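# Screw two screws into the red-taped housing corners

## Task

Take screws from the screw feeder and drive one into the hole at each of the two housing corners marked with red tape. Each screw must be tightened by the motor until it halts by itself, shown as stopped_at_torque=1. After that, do not turn or move that screw again. The two unmarked holes must stay empty; even a screw tip left in one counts as failure. If a screw was pressed in rather than turned, unscrew it completely and drive it again. After the final screw, release it and raise the screwdriver well clear above the screw heads.

## Robot and tools

Robot: one UR3e arm carrying a powered screwdriver. The screwdriver is a hex key inside a thin vacuum sleeve that can hold a screw on the key. There is only this single arm, so every call commands it alone. A flat block juts about 9 cm from the last joint's axis toward the tool's -y side and rotates with the tool, so watch its clearance. Cameras: cam_head_left and cam_head_right (896x504 each) and cam_wrist (616x616, fisheye).

Frame: the scene frame has its origin on the table top directly under the arm base, +z up, and +y to the left when facing along +x. Positions are in metres. Quaternions are written w first. The tool point is the tip of the hex key when unloaded, and the key points along the tool's +z axis. The tip can be pushed back up to 12 mm. The reported position can be slightly wrong, more so at long reach.

Row format, used by both execute_actions and move. A row is 10 numbers: x, y, z, qw, qx, qy, qz, spindle, torque_limit, sleeve_vacuum. The first seven are an absolute pose for the tool point in the scene frame, not an offset. Repeat the intended quaternion in every row, because the reported one can drift. spindle runs from -1 to 1. +1 turns the key clockwise at 500 rpm, which screws in, and -1 turns it the opposite way. It needs 0.5 s to reach speed, and it keeps the last value even between calls. The arm does not follow a turning screw by itself, so finish actions with spindle 0. torque_limit runs from -1 to 1 and maps linearly to 0.3 to 1.2 N m. sleeve_vacuum above 0.01 holds a screw; any other value releases it. torque_limit and sleeve_vacuum also keep their last values.

execute_actions: the argument actions is a list holding one item or nothing. An empty list returns the state without commanding anything. An item {"rows": [...], "steps": n} runs n control steps, 1 to 15 (default 15), each 1/30 s. It uses one row per step and repeats the last row if there are fewer rows. An item with only {"steps": n} (up to 300) waits until n steps have passed since the previous result, and your reply time counts. The optional pictures flag turns the camera images on or off. A call is refused, sending nothing, if the target lies more than 0.6 m from the last reported position along any tool axis. At every step the commanded pose is clipped to within 100 mm and 16 degrees of the measured pose. Motion lags commands by about 0.17 s. If position and orientation conflict, position wins. After a call the arm only carries on to the last clipped pose, so check the result and send the rest.

move: target is one row, an absolute pose plus tool values, which are applied at the start. The tool point travels in a straight line toward it over 0.5 to 10 s; beyond 10 s it stops short. speed is in m/s, 0.002 to 0.5 (default 0.25), and rotation is capped at twice that number in rad/s. stop_force (5 to 24 N, optional, not allowed in the first 0.2 s) ends the path when the wrist sensor feels that much extra push along the direction of travel. The tip then backs off two steps and holds. Pressing can briefly exceed the threshold, and a fast approach can still cause a fault, so approach very slowly. Omit stop_force when moving away from a surface being pressed. The result adds a move: line whose ending is done, off_target, moving, held, fault or contact, plus the remaining distance and which limits applied. limits=paced means the pose was clipped; limits=held means the clearance check blocked some steps, after which motion can jump fast.

wait: seconds from 0 to 10; nothing new is sent. zoom_image: camera name and region [x0, y0, x1, y1] in that camera's pixels, at most 504 by 504, origin at top-left. read_manual: returns only licence text. finished_scene: pass the current scene number; this is final and reports whether the task succeeded.

Screwing: place the tool point on the screw axis 2 mm under the top of its head. Rotate slowly with spindle between -0.2 and 0.2. A negative value seats the key without advancing the screw, and a positive value also drives it. While it turns, lower the arm 0.7 mm per turn. The motor stops at 95 % of the torque limit, because the head has seated or the thread has jammed. The result then shows stopped_at_torque 1. Further positive spindle does nothing until spindle has stayed at 0 or below for 0.5 s. Unscrewing never stops on its own; if turns does not decrease, raise torque_limit. screw_detected is 1 while sleeve_vacuum_kpa exceeds 30, meaning a head seals the sleeve. turns is a running count of key revolutions, clockwise positive.

Results: a state line with pose and velocities; joint positions; joint torques, which are uncalibrated drive outputs; and wrist force and torque along the tool's own axes. These read contacts, payload and inertia, with offsets up to about 3.5 N and noise near 1.4 N, saturating at about 30 N. no reading is normal at start. A pose unreachable line or HELD marks mean the clearance check altered or blocked a command. Hand target shows the pose the controller is heading for.

Avoid: joint load limits are 50.7, 50.7, 26.3, 8.46, 8.46 and 8.46 N m from base to wrist. Reaching one, or a 150 N external force, stops the arm for 10 s. The arm is stiff, so even a small overshoot into a hard surface can fault it. Motors warn from 70 °C and brake at 85 °C. Do not drop screws, slam, shove hard, or knock anything off the table. Loose objects may get nudged occasionally.

Each tool is called after "Emit:" as name(argument=value, ...), one argument or row to a line, values as JSON.

## Session

Emit:
execute_actions(
  actions=[],
)

Scene clock: 0.00 s of 6600.00 s.
end_effector_position=(+0.2912, +0.0272, +0.2990) sleeve_vacuum_kpa=0 screw_detected=0 stopped_at_torque=0 turns=0.00 end_effector_quat_wxyz=(-0.087, +0.750, +0.652, -0.064) end_effector_velocity=(-0.000, -0.000, -0.000) end_effector_angular_velocity=(-0.000, +0.000, -0.001)
Joint positions: [-0.576 -1.583  0.669 -0.656 -1.57  -0.577]
Joint velocities: [-0.001 -0.     0.    -0.    -0.     0.   ]
Joint torques (N m, as the arm reports them, + toward a larger angle): no reading
Wrist force (N, on the end effector, along its own x y z axes, offset not removed): no reading
Wrist torque (N m, same axes, about the end effector's origin, offset not removed): no reading
Hand target: +0.291, +0.027, +0.299; -0.087, +0.750, +0.652, -0.064

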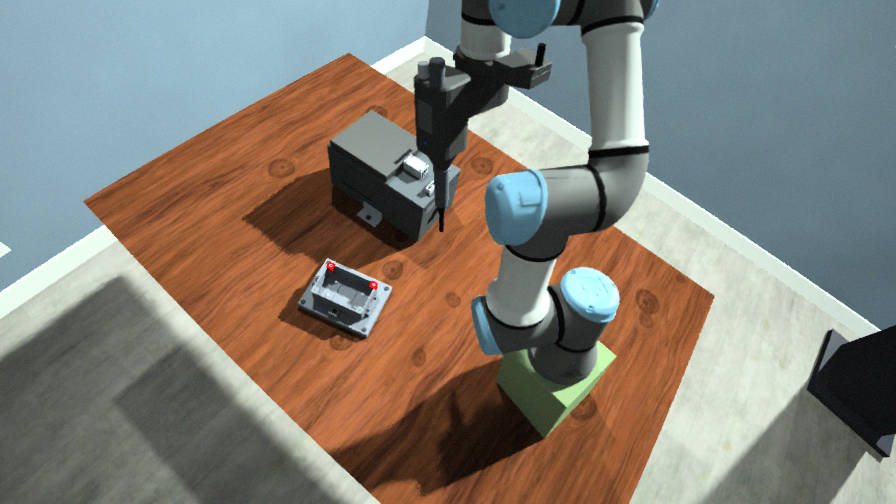

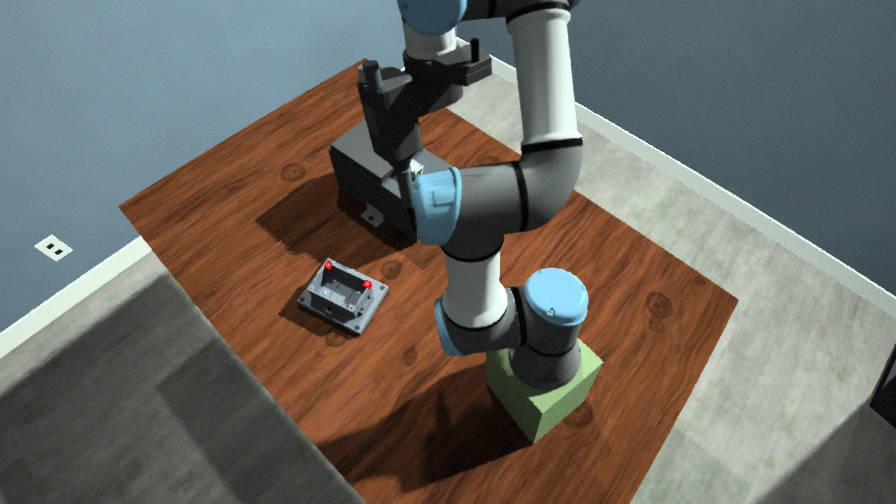

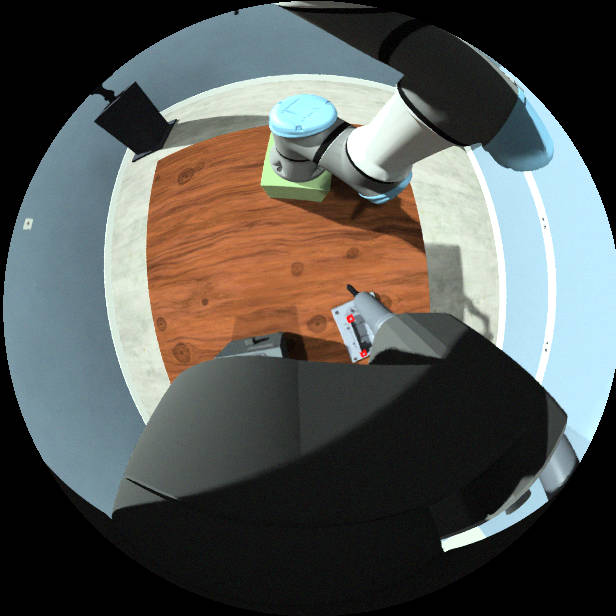

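Emit:
zoom_image(
  camera="cam_head_left",
  region=[280, 100, 480, 350],
)

Emit:
zoom_image(
  camera="cam_wrist",
  region=[200, 260, 420, 380],
)

Region (280, 100, 480, 350) of cam_head_left's 896x504 image, scaled by 2.016, with more detail than that image has; it fills the left 403 columns of this view, and the rest is white.

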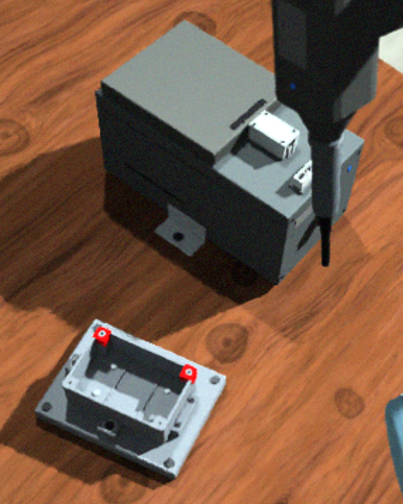

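Region (200, 260, 420, 380) of cam_wrist's 616x616 image, scaled by 2.291, with more detail than that image has; it fills the top 275 rows of this view, and the rest is white.

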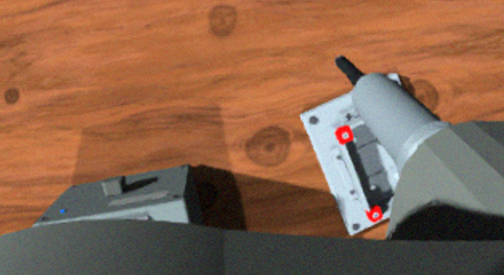

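Emit:
move(
  target=[0.40, -0.08, 0.22, 0, 0.7071, 0.7071, 0, 0, 0, 1],
  speed=0.2,
)

Scene clock: 19.13 s of 6600.00 s.
end_effector_position=(+0.4000, -0.0799, +0.2201) sleeve_vacuum_kpa=14 screw_detected=0 stopped_at_torque=0 turns=0.00 end_effector_quat_wxyz=(-0.000, +0.707, +0.707, -0.000) end_effector_velocity=(+0.001, -0.001, -0.001) end_effector_angular_velocity=(-0.001, -0.004, +0.000)
Joint positions: [-0.688 -1.447  0.953 -1.255 -1.449 -0.817]
Joint velocities: [-0.002 -0.002  0.008 -0.008  0.002 -0.002]
Joint torques (N m, as the arm reports them, + toward a larger angle): [ -2.59 -18.87  -9.64  -2.77   1.29  -1.12]
Wrist force (N, on the end effector, along its own x y z axes, offset not removed): [3.1 -1.8 -0.6]
Wrist torque (N m, same axes, about the end effector's origin, offset not removed): [-0.43 -0.91 0.05]
Hand target: +0.400, -0.080, +0.220; +0.000, +0.707, +0.707, -0.000
Off the commanded pose: 0.000 m, 0 deg.
After step 90, 14.70 s passed at rest.
move: done

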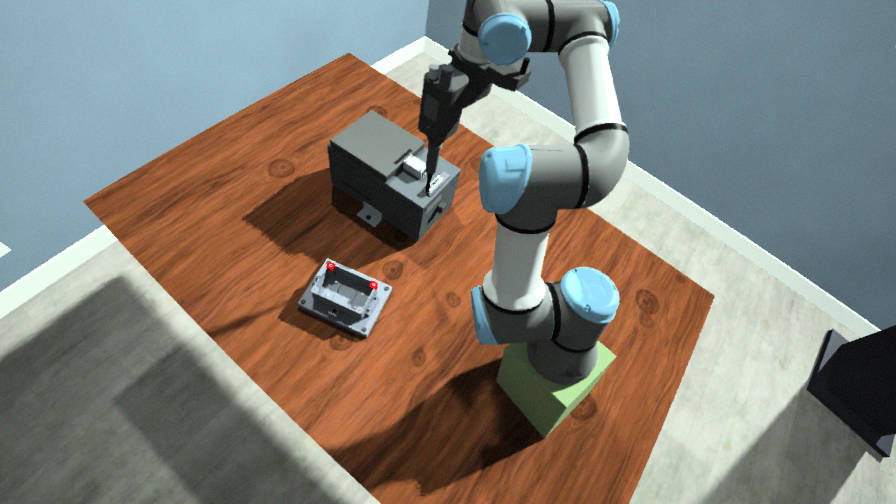

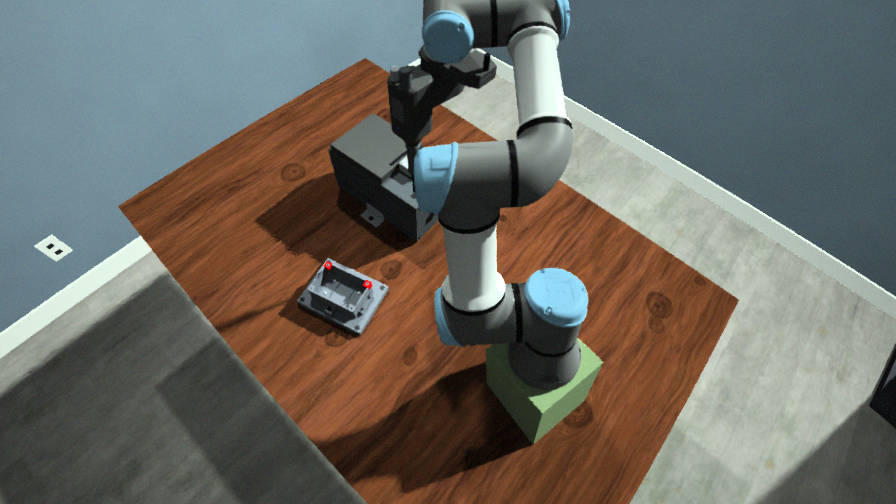

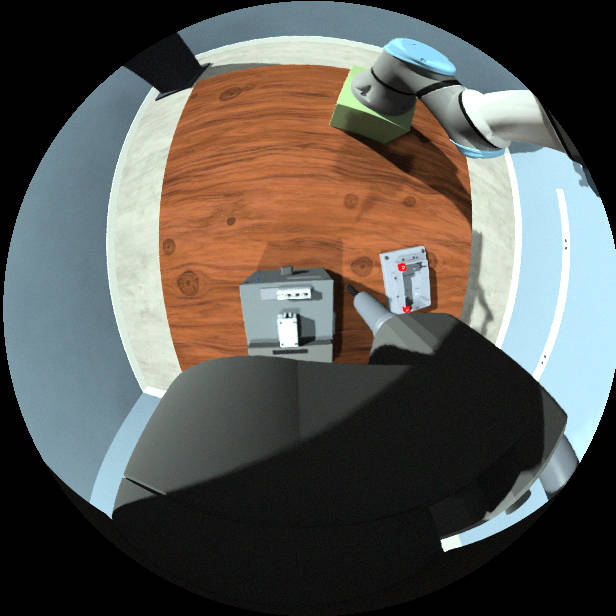

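Emit:
zoom_image(
  camera="cam_wrist",
  region=[230, 240, 440, 370],
)

Emit:
zoom_image(
  camera="cam_head_left",
  region=[390, 140, 470, 220],
)

Region (230, 240, 440, 370) of cam_wrist's 616x616 image, scaled by 2.400, with more detail than that image has; it fills the top 312 rows of this view, and the rest is white.

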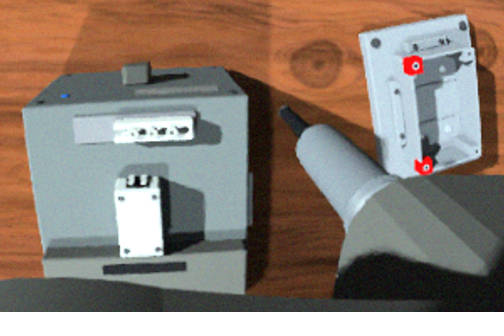

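Region (390, 140, 470, 220) of cam_head_left's 896x504 image, scaled by 6.300, with more detail than that image has.

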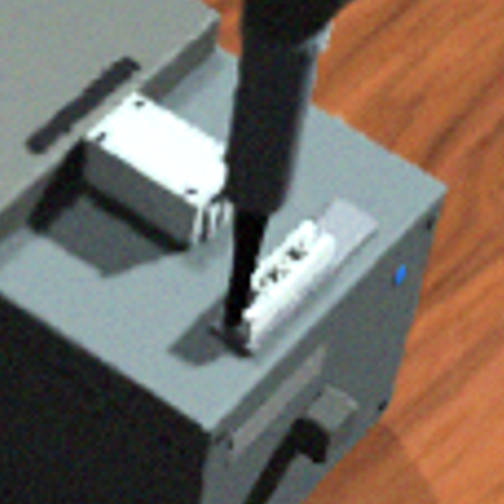

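Emit:
move(
  target=[0.44, -0.145, 0.18, 0, 0.7071, 0.7071, 0, 0, 0, 1],
  speed=0.15,
)

Emit:
zoom_image(
  camera="cam_wrist",
  region=[290, 230, 400, 330],
)

Emit:
zoom_image(
  camera="cam_head_left",
  region=[390, 140, 470, 220],
)

Scene clock: 31.17 s of 6600.00 s.
end_effector_position=(+0.4399, -0.1449, +0.1801) sleeve_vacuum_kpa=14 screw_detected=0 stopped_at_torque=0 turns=0.00 end_effector_quat_wxyz=(+0.000, +0.707, +0.707, +0.000) end_effector_velocity=(+0.001, -0.001, -0.000) end_effector_angular_velocity=(+0.003, +0.006, -0.001)
Joint positions: [-0.716 -1.129  0.667 -1.284 -1.443 -0.844]
Joint velocities: [ 0.003  0.029 -0.049  0.026 -0.004  0.003]
Joint torques (N m, as the arm reports them, + toward a larger angle): [  2.36 -18.69 -14.14  -0.87  -0.02   1.07]
Wrist force (N, on the end effector, along its own x y z axes, offset not removed): [1.3 0.7 -1.8]
Wrist torque (N m, same axes, about the end effector's origin, offset not removed): [0.20 -0.50 -0.14]
Hand target: +0.440, -0.145, +0.180; +0.000, +0.707, +0.707, +0.000
Off the commanded pose: 0.000 m, 0 deg.
After step 90, 7.93 s passed at rest.
move: done

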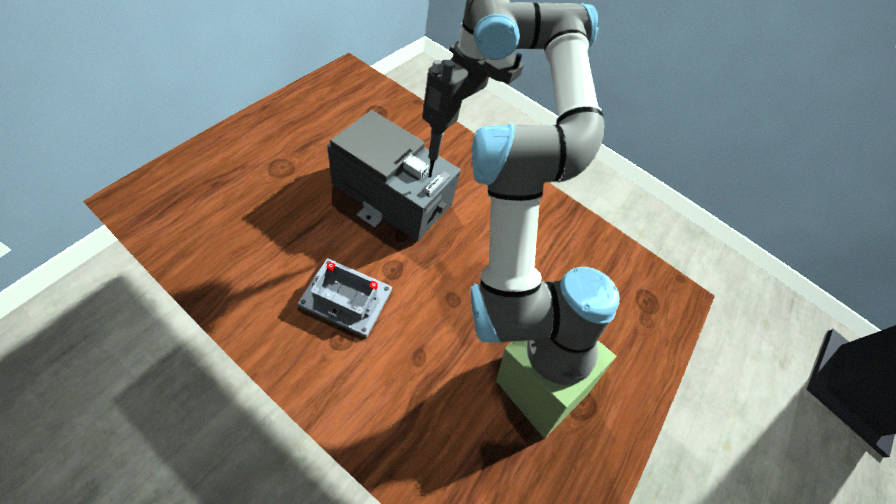

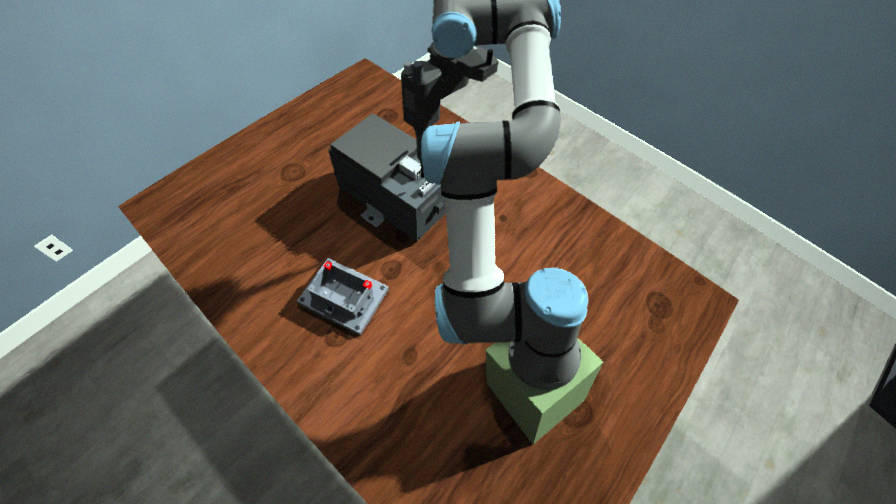

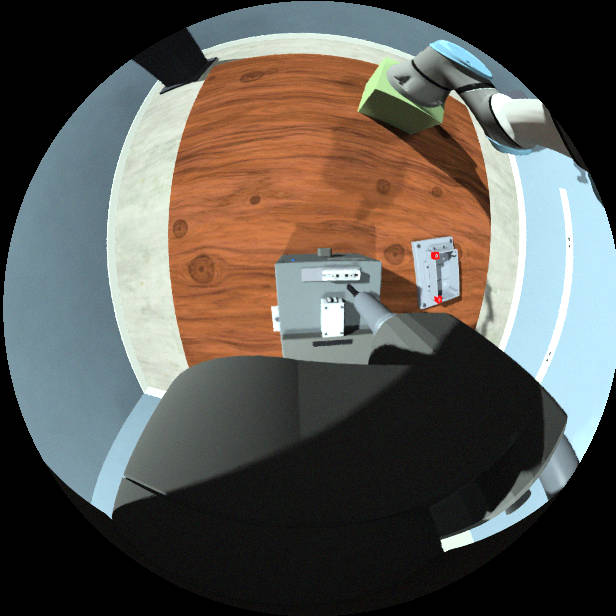

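Region (290, 230, 400, 330) of cam_wrist's 616x616 image, scaled by 4.582, with more detail than that image has; it fills the top 458 rows of this view, and the rest is white.

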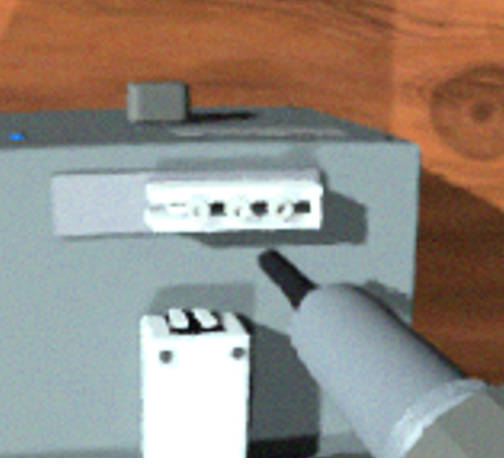

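Region (390, 140, 470, 220) of cam_head_left's 896x504 image, scaled by 6.300, with more detail than that image has.

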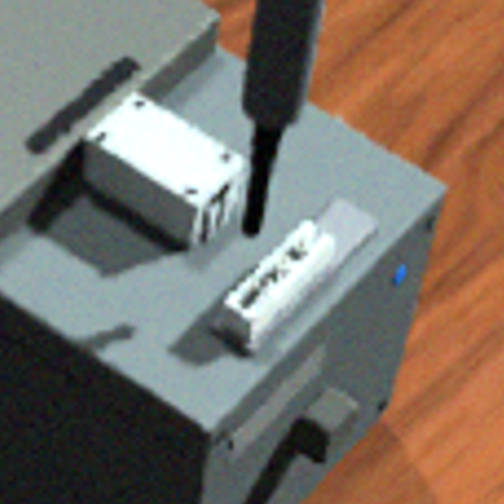

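Emit:
move(
  target=[0.4345, -0.130, 0.168, 0, 0.7071, 0.7071, 0, 0, 0, 1],
  speed=0.05,
)

Emit:
zoom_image(
  camera="cam_wrist",
  region=[310, 255, 370, 315],
)

Emit:
zoom_image(
  camera="cam_head_left",
  region=[410, 160, 460, 210],
)

Scene clock: 37.87 s of 6600.00 s.
end_effector_position=(+0.4345, -0.1301, +0.1680) sleeve_vacuum_kpa=14 screw_detected=0 stopped_at_torque=0 turns=0.00 end_effector_quat_wxyz=(-0.000, +0.707, +0.707, -0.000) end_effector_velocity=(+0.000, +0.002, -0.001) end_effector_angular_velocity=(-0.001, -0.006, +0.001)
Joint positions: [-0.695 -1.212  0.859 -1.395 -1.447 -0.824]
Joint velocities: [ 0.    -0.017  0.032 -0.02   0.004 -0.   ]
Joint torques (N m, as the arm reports them, + toward a larger angle): [  0.86 -22.48  -9.81  -2.81   1.28   1.05]
Wrist force (N, on the end effector, along its own x y z axes, offset not removed): [1.5 -0.7 -1.4]
Wrist torque (N m, same axes, about the end effector's origin, offset not removed): [-0.12 -0.59 0.00]
Hand target: +0.434, -0.130, +0.168; -0.000, +0.707, +0.707, -0.000
Off the commanded pose: 0.000 m, 0 deg.
After step 90, 2.87 s passed at rest.
move: done

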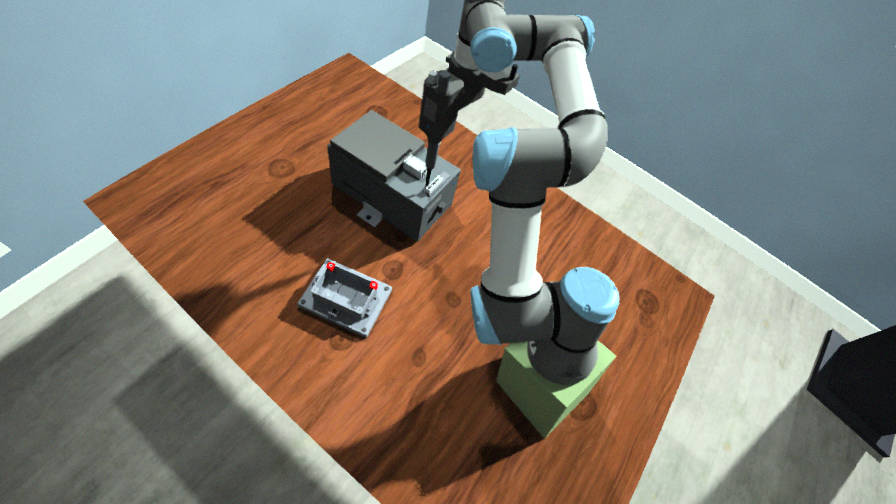

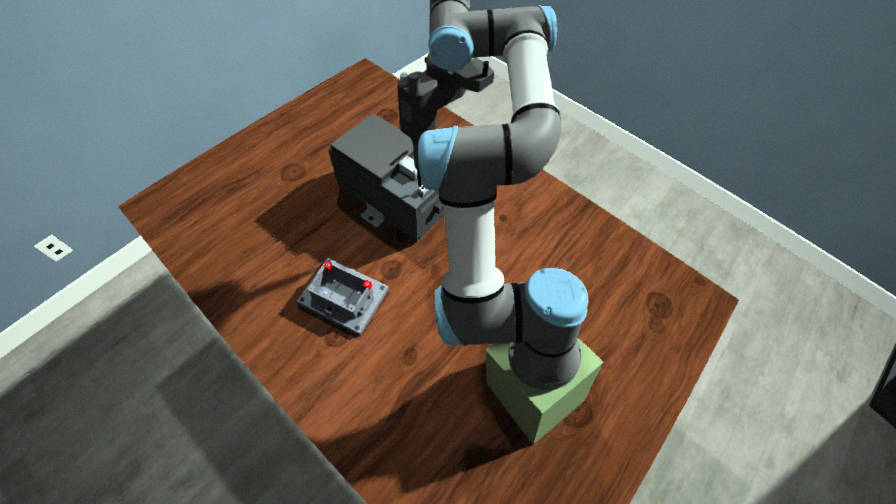

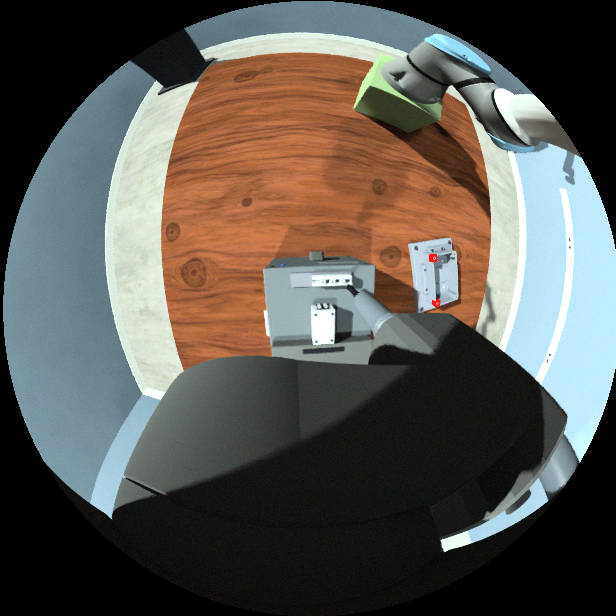

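Region (310, 255, 370, 315) of cam_wrist's 616x616 image, scaled by 8.400, with more detail than that image has.

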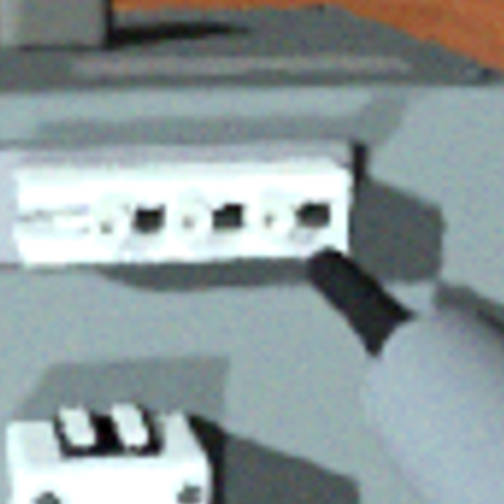

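Region (410, 160, 460, 210) of cam_head_left's 896x504 image, scaled by 10.080, with more detail than that image has.

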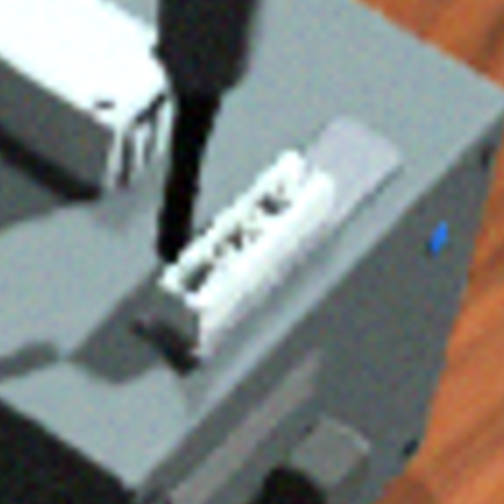

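Emit:
zoom_image(
  camera="cam_head_left",
  region=[420, 172, 446, 198],
)

Emit:
zoom_image(
  camera="cam_head_right",
  region=[405, 165, 445, 205],
)

Region (420, 172, 446, 198) of cam_head_left's 896x504 image, scaled by 19.385, with more detail than that image has.

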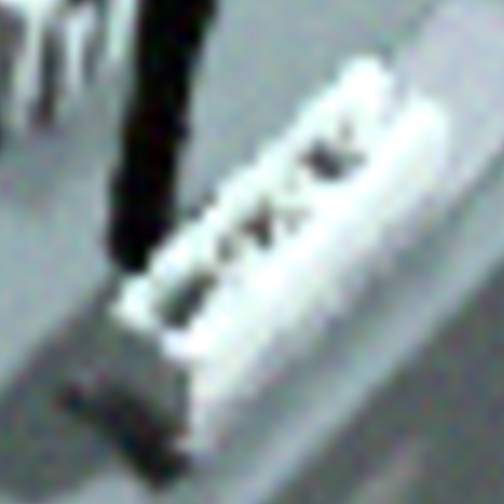

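Region (405, 165, 445, 205) of cam_head_right's 896x504 image, scaled by 12.600, with more detail than that image has.

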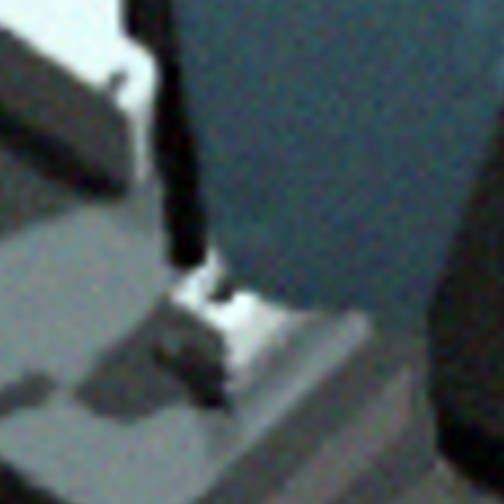

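Emit:
execute_actions(
  actions=[
    {"rows":[[0.4345,-0.130,0.170,0,0.7071,0.7071,0,0,0,1],[0.4345,-0.130,0.172,0,0.7071,0.7071,0,0,0,1],[0.434,-0.1305,0.174,0,0.7071,0.7071,0,0,0,1],[0.433,-0.132,0.175,0,0.7071,0.7071,0,0,0,1],[0.4315,-0.134,0.175,0,0.7071,0.7071,0,0,0,1],[0.430,-0.136,0.175,0,0.7071,0.7071,0,0,0,1],[0.4285,-0.1375,0.175,0,0.7071,0.7071,0,0,0,1],[0.4275,-0.1383,0.175,0,0.7071,0.7071,0,0,0,1]],"steps":15},
  ],
  pictures=false,
)

Emit:
execute_actions(
  actions=[],
)

Emit:
zoom_image(
  camera="cam_wrist",
  region=[310, 255, 370, 315],
)

Emit:
zoom_image(
  camera="cam_head_left",
  region=[420, 172, 446, 198],
)

Scene clock: 57.13 s of 6600.00 s.
end_effector_position=(+0.4279, -0.1380, +0.1749) sleeve_vacuum_kpa=14 screw_detected=0 stopped_at_torque=0 turns=0.00 end_effector_quat_wxyz=(+0.000, +0.707, +0.707, -0.000) end_effector_velocity=(-0.004, -0.004, +0.001) end_effector_angular_velocity=(+0.002, +0.000, +0.000)
Joint positions: [-0.725 -1.22   0.84  -1.366 -1.442 -0.854]
Joint velocities: [-0.017 -0.006  0.006  0.004  0.004 -0.017]
Joint torques (N m, as the arm reports them, + toward a larger angle): [ -2.2  -22.91  -9.98  -0.87   1.27  -1.19]
Wrist force (N, on the end effector, along its own x y z axes, offset not removed): [0.6 -1.0 -0.2]
Wrist torque (N m, same axes, about the end effector's origin, offset not removed): [-0.27 -0.12 0.03]
Hand target: +0.428, -0.138, +0.175; +0.000, +0.707, +0.707, -0.000
Off the commanded pose: 0.001 m, 0 deg.
Steps of this call (steps 1 to 90: nothing new was sent; then 15.77 s passed at rest; steps 91 to 105: all 15 steps of this action). Readings (end_effector_position | what the end effector reports):
91: (+0.4345, -0.1300, +0.1680) | sleeve_vacuum_kpa=14 screw_detected=0 stopped_at_torque=0 turns=0.00
92: (+0.4345, -0.1300, +0.1682) | sleeve_vacuum_kpa=14 screw_detected=0 stopped_at_torque=0 turns=0.00
94: (+0.4344, -0.1300, +0.1699) | sleeve_vacuum_kpa=14 screw_detected=0 stopped_at_torque=0 turns=0.00
98: (+0.4318, -0.1333, +0.1737) | sleeve_vacuum_kpa=14 screw_detected=0 stopped_at_torque=0 turns=0.00
105: the state above

Scene clock: 57.13 s of 6600.00 s.
end_effector_position=(+0.4279, -0.1380, +0.1749) sleeve_vacuum_kpa=14 screw_detected=0 stopped_at_torque=0 turns=0.00 end_effector_quat_wxyz=(+0.000, +0.707, +0.707, -0.000) end_effector_velocity=(-0.004, -0.004, +0.001) end_effector_angular_velocity=(+0.002, +0.000, +0.000)
Joint positions: [-0.725 -1.22   0.84  -1.366 -1.442 -0.854]
Joint velocities: [-0.017 -0.006  0.006  0.004  0.004 -0.017]
Joint torques (N m, as the arm reports them, + toward a larger angle): [ -2.2  -22.91  -9.98  -0.87   1.27  -1.19]
Wrist force (N, on the end effector, along its own x y z axes, offset not removed): [0.6 -1.0 -0.2]
Wrist torque (N m, same axes, about the end effector's origin, offset not removed): [-0.27 -0.12 0.03]
Hand target: +0.428, -0.138, +0.175; +0.000, +0.707, +0.707, -0.000
Off the commanded pose: 0.001 m, 0 deg.

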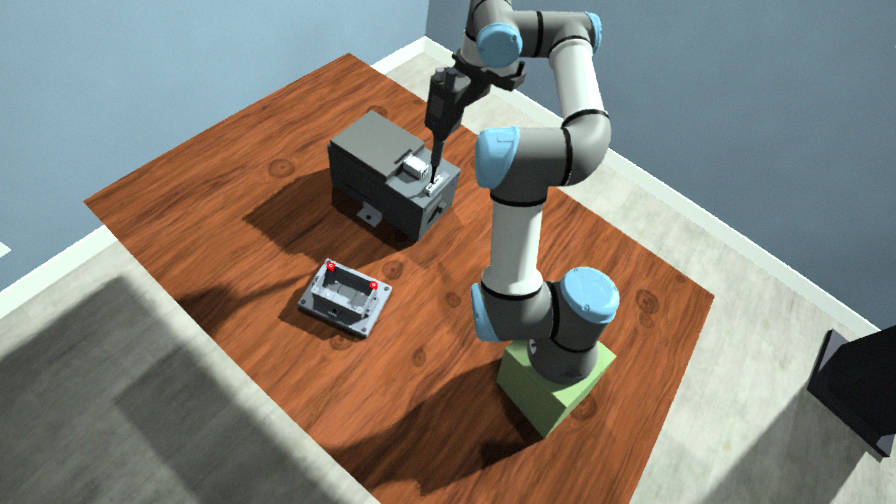

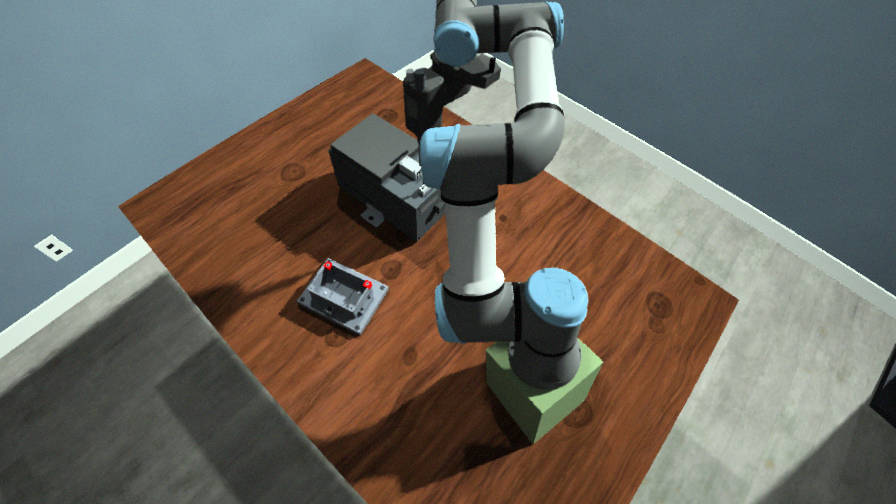

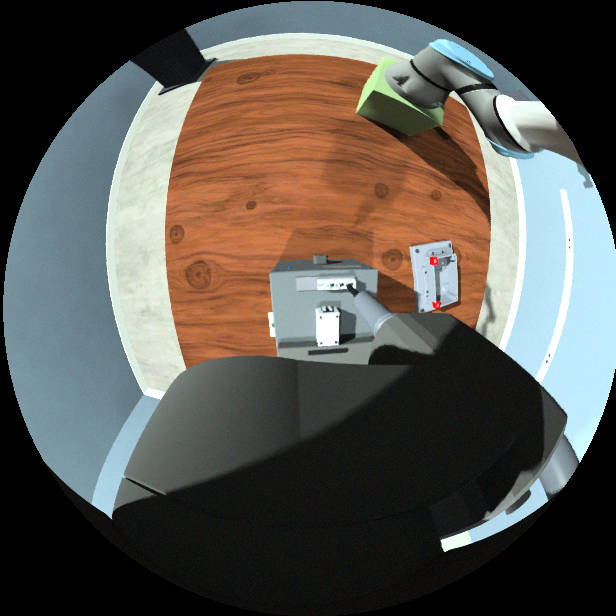

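Region (310, 255, 370, 315) of cam_wrist's 616x616 image, scaled by 8.400, with more detail than that image has.

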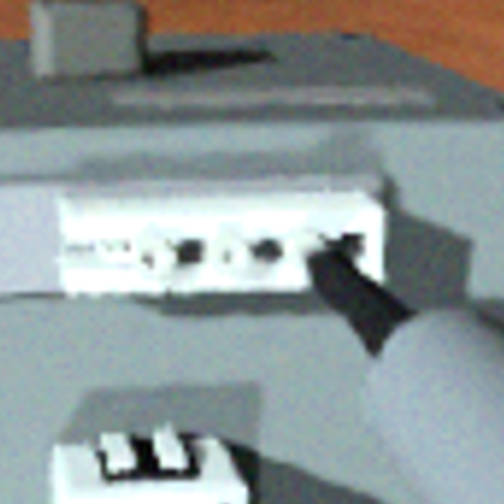

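Region (420, 172, 446, 198) of cam_head_left's 896x504 image, scaled by 19.385, with more detail than that image has.

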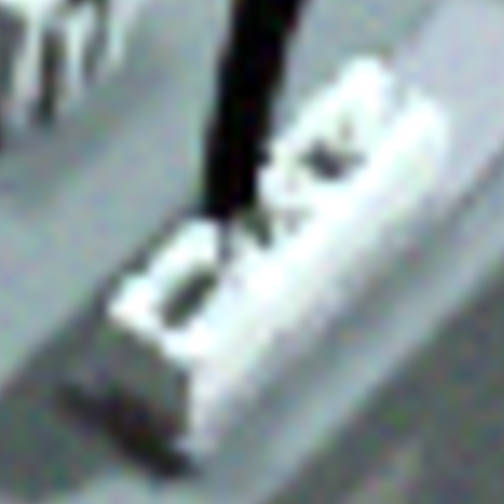

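Emit:
move(
  target=[0.4283, -0.1392, 0.173, 0, 0.7071, 0.7071, 0, 0, 0, 1],
  speed=0.02,
)

Emit:
zoom_image(
  camera="cam_wrist",
  region=[322, 270, 362, 310],
)

Emit:
zoom_image(
  camera="cam_head_left",
  region=[420, 172, 446, 198],
)

Scene clock: 64.27 s of 6600.00 s.
end_effector_position=(+0.4283, -0.1392, +0.1731) sleeve_vacuum_kpa=14 screw_detected=0 stopped_at_torque=0 turns=0.00 end_effector_quat_wxyz=(+0.000, +0.707, +0.707, +0.000) end_effector_velocity=(+0.000, +0.000, -0.001) end_effector_angular_velocity=(+0.001, -0.000, +0.001)
Joint positions: [-0.726 -1.216  0.843 -1.372 -1.441 -0.855]
Joint velocities: [ 0.001  0.001  0.001 -0.002  0.001 -0.   ]
Joint torques (N m, as the arm reports them, + toward a larger angle): [  2.81 -17.08 -10.08  -2.86   0.07   1.06]
Wrist force (N, on the end effector, along its own x y z axes, offset not removed): [2.3 -0.4 -2.5]
Wrist torque (N m, same axes, about the end effector's origin, offset not removed): [-0.11 -0.75 0.00]
Hand target: +0.428, -0.139, +0.173; -0.000, +0.707, +0.707, +0.000
Off the commanded pose: 0.000 m, 0 deg.
After step 90, 3.43 s passed at rest.
move: done

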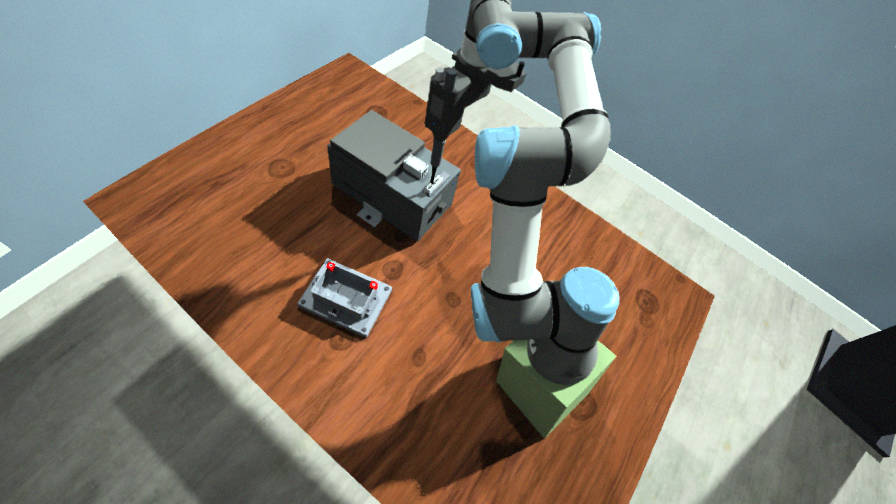

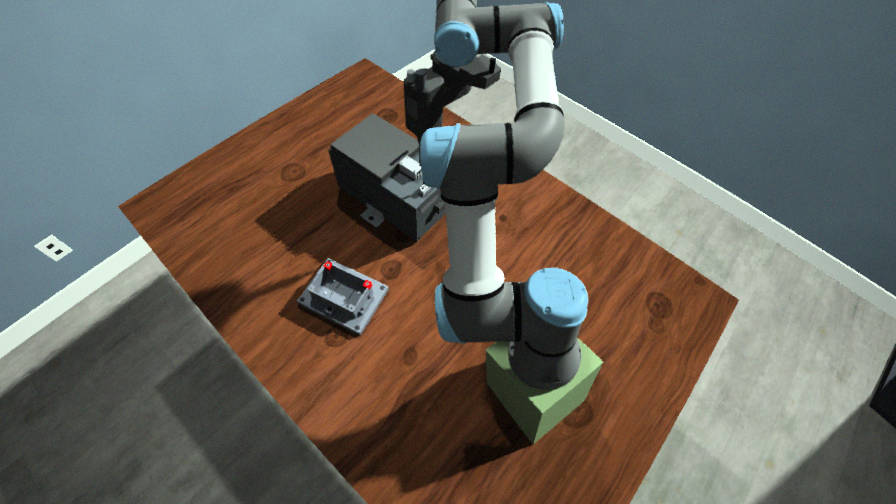

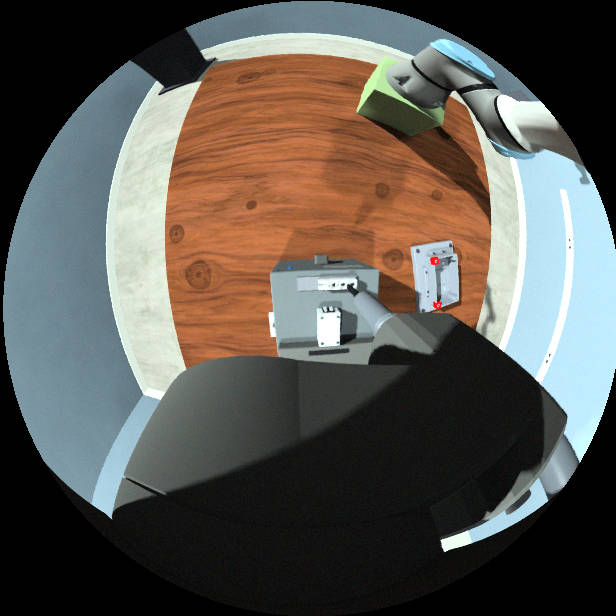

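Region (322, 270, 362, 310) of cam_wrist's 616x616 image, scaled by 12.600, with more detail than that image has.

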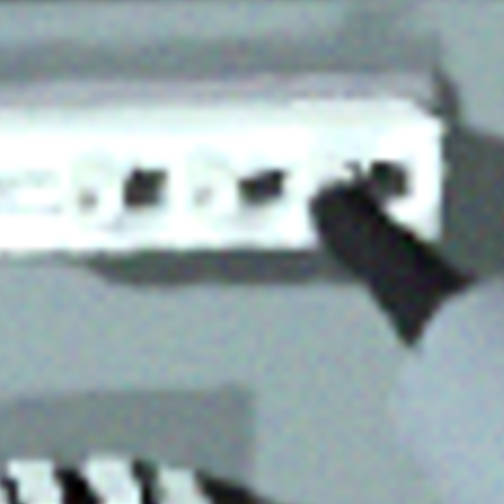

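Region (420, 172, 446, 198) of cam_head_left's 896x504 image, scaled by 19.385, with more detail than that image has.

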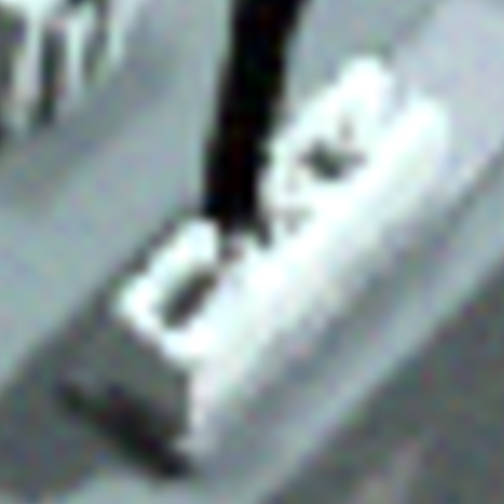

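Emit:
move(
  target=[0.4283, -0.1390, 0.164, 0, 0.7071, 0.7071, 0, -0.15, 0, 1],
  speed=0.006,
  stop_force=10,
)

Emit:
execute_actions(
  actions=[
    {"rows":[[0.4283,-0.1390,0.164,0,0.7071,0.7071,0,0,0,1]],"steps":3},
  ],
  pictures=false,
)

Emit:
zoom_image(
  camera="cam_wrist",
  region=[322, 270, 362, 310],
)

Emit:
zoom_image(
  camera="cam_head_left",
  region=[420, 172, 446, 198],
)

Scene clock: 73.10 s of 6600.00 s.
end_effector_position=(+0.4283, -0.1390, +0.1641) sleeve_vacuum_kpa=40 screw_detected=1 stopped_at_torque=0 turns=-2.14 end_effector_quat_wxyz=(-0.000, +0.707, +0.707, -0.000) end_effector_velocity=(-0.000, +0.000, -0.001) end_effector_angular_velocity=(+0.000, +0.000, +0.001)
Joint positions: [-0.722 -1.222  0.896 -1.419 -1.442 -0.851]
Joint velocities: [ 0.001 -0.001  0.008 -0.006  0.    -0.   ]
Joint torques (N m, as the arm reports them, + toward a larger angle): [  3.94 -21.42  -8.57  -2.86   0.32   1.11]
Wrist force (N, on the end effector, along its own x y z axes, offset not removed): [0.7 -0.6 -6.2]
Wrist torque (N m, same axes, about the end effector's origin, offset not removed): [0.12 -0.53 -0.08]
Hand target: +0.428, -0.139, +0.164; -0.000, +0.707, +0.707, -0.000
Off the commanded pose: 0.000 m, 0 deg.
After step 90, 4.10 s passed at rest.
move: done

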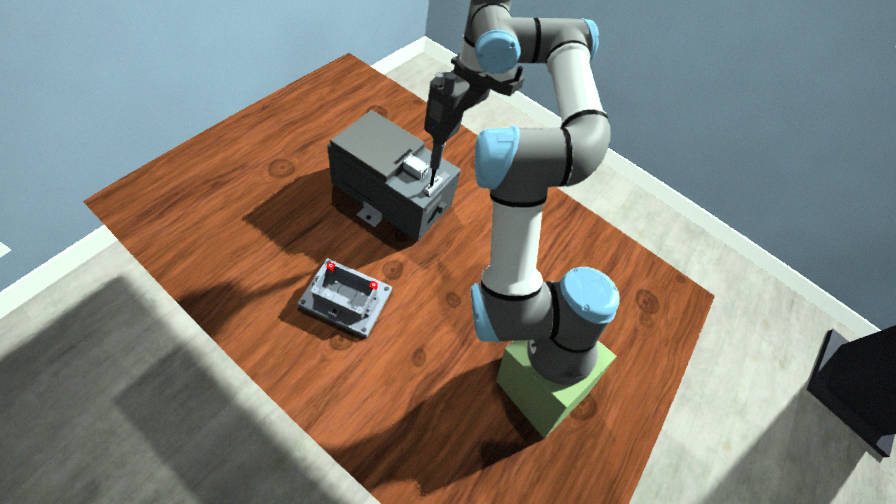

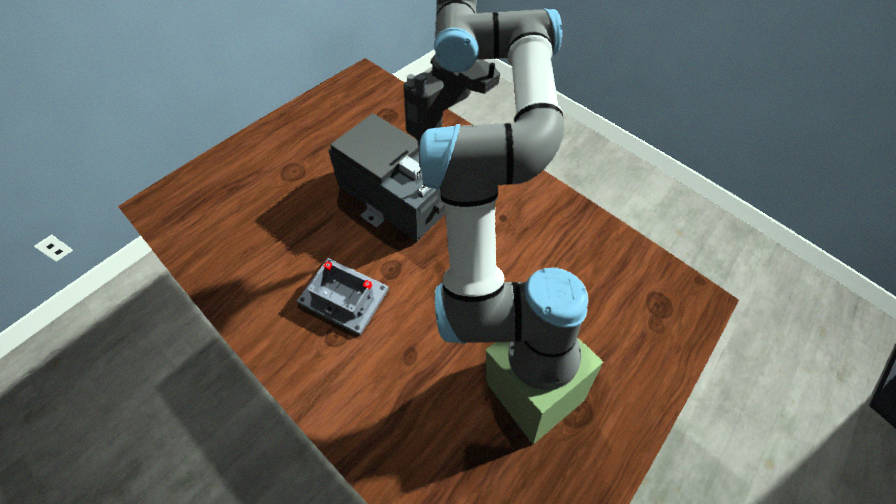

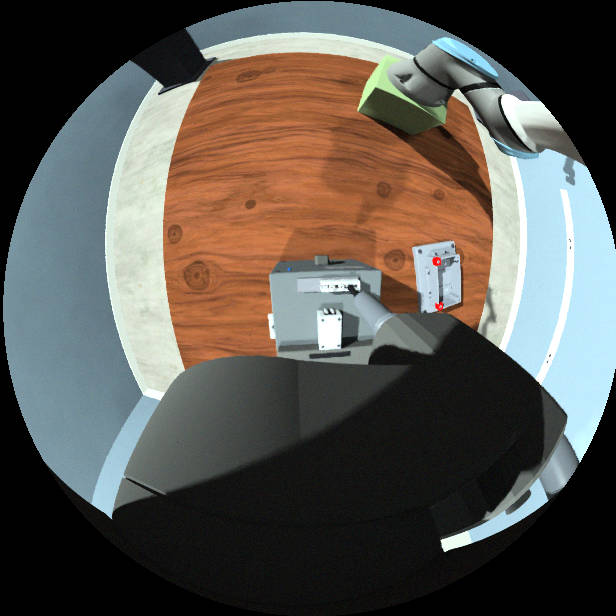

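Scene clock: 73.20 s of 6600.00 s.
end_effector_position=(+0.4283, -0.1390, +0.1640) sleeve_vacuum_kpa=40 screw_detected=1 stopped_at_torque=0 turns=-2.14 end_effector_quat_wxyz=(-0.000, +0.707, +0.707, -0.000) end_effector_velocity=(+0.001, -0.000, +0.000) end_effector_angular_velocity=(-0.001, -0.002, +0.000)
Joint positions: [-0.722 -1.222  0.897 -1.419 -1.442 -0.851]
Joint velocities: [ 0.    -0.001  0.001 -0.002  0.001  0.001]
Joint torques (N m, as the arm reports them, + toward a larger angle): [  3.46 -21.14  -8.67  -2.76   0.32   1.14]
Wrist force (N, on the end effector, along its own x y z axes, offset not removed): [0.0 -1.2 -5.0]
Wrist torque (N m, same axes, about the end effector's origin, offset not removed): [0.02 -0.38 -0.01]
Hand target: +0.428, -0.139, +0.164; -0.000, +0.707, +0.707, -0.000
Off the commanded pose: 0.000 m, 0 deg.
Steps of this call (steps 1 to 3: all 3 steps of this action). Readings (end_effector_position | what the end effector reports):
1: (+0.4283, -0.1390, +0.1641) | sleeve_vacuum_kpa=40 screw_detected=1 stopped_at_torque=0 turns=-2.14
2: (+0.4283, -0.1390, +0.1640) | sleeve_vacuum_kpa=40 screw_detected=1 stopped_at_torque=0 turns=-2.14
3: the state above

Region (322, 270, 362, 310) of cam_wrist's 616x616 image, scaled by 12.600, with more detail than that image has.

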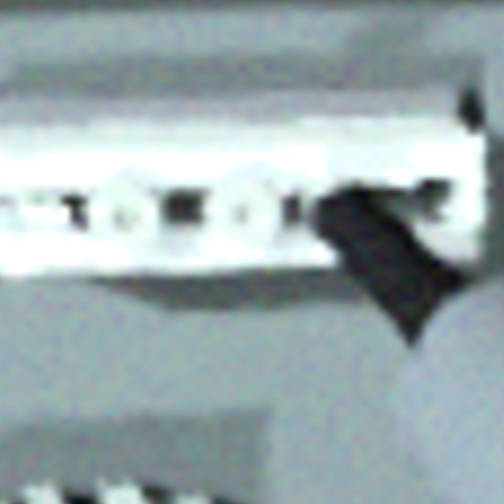

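Region (420, 172, 446, 198) of cam_head_left's 896x504 image, scaled by 19.385, with more detail than that image has.

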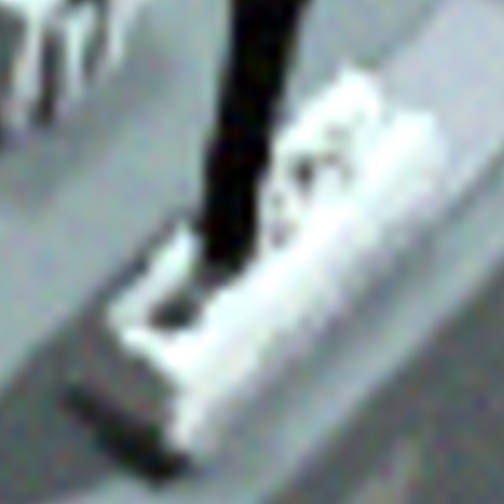

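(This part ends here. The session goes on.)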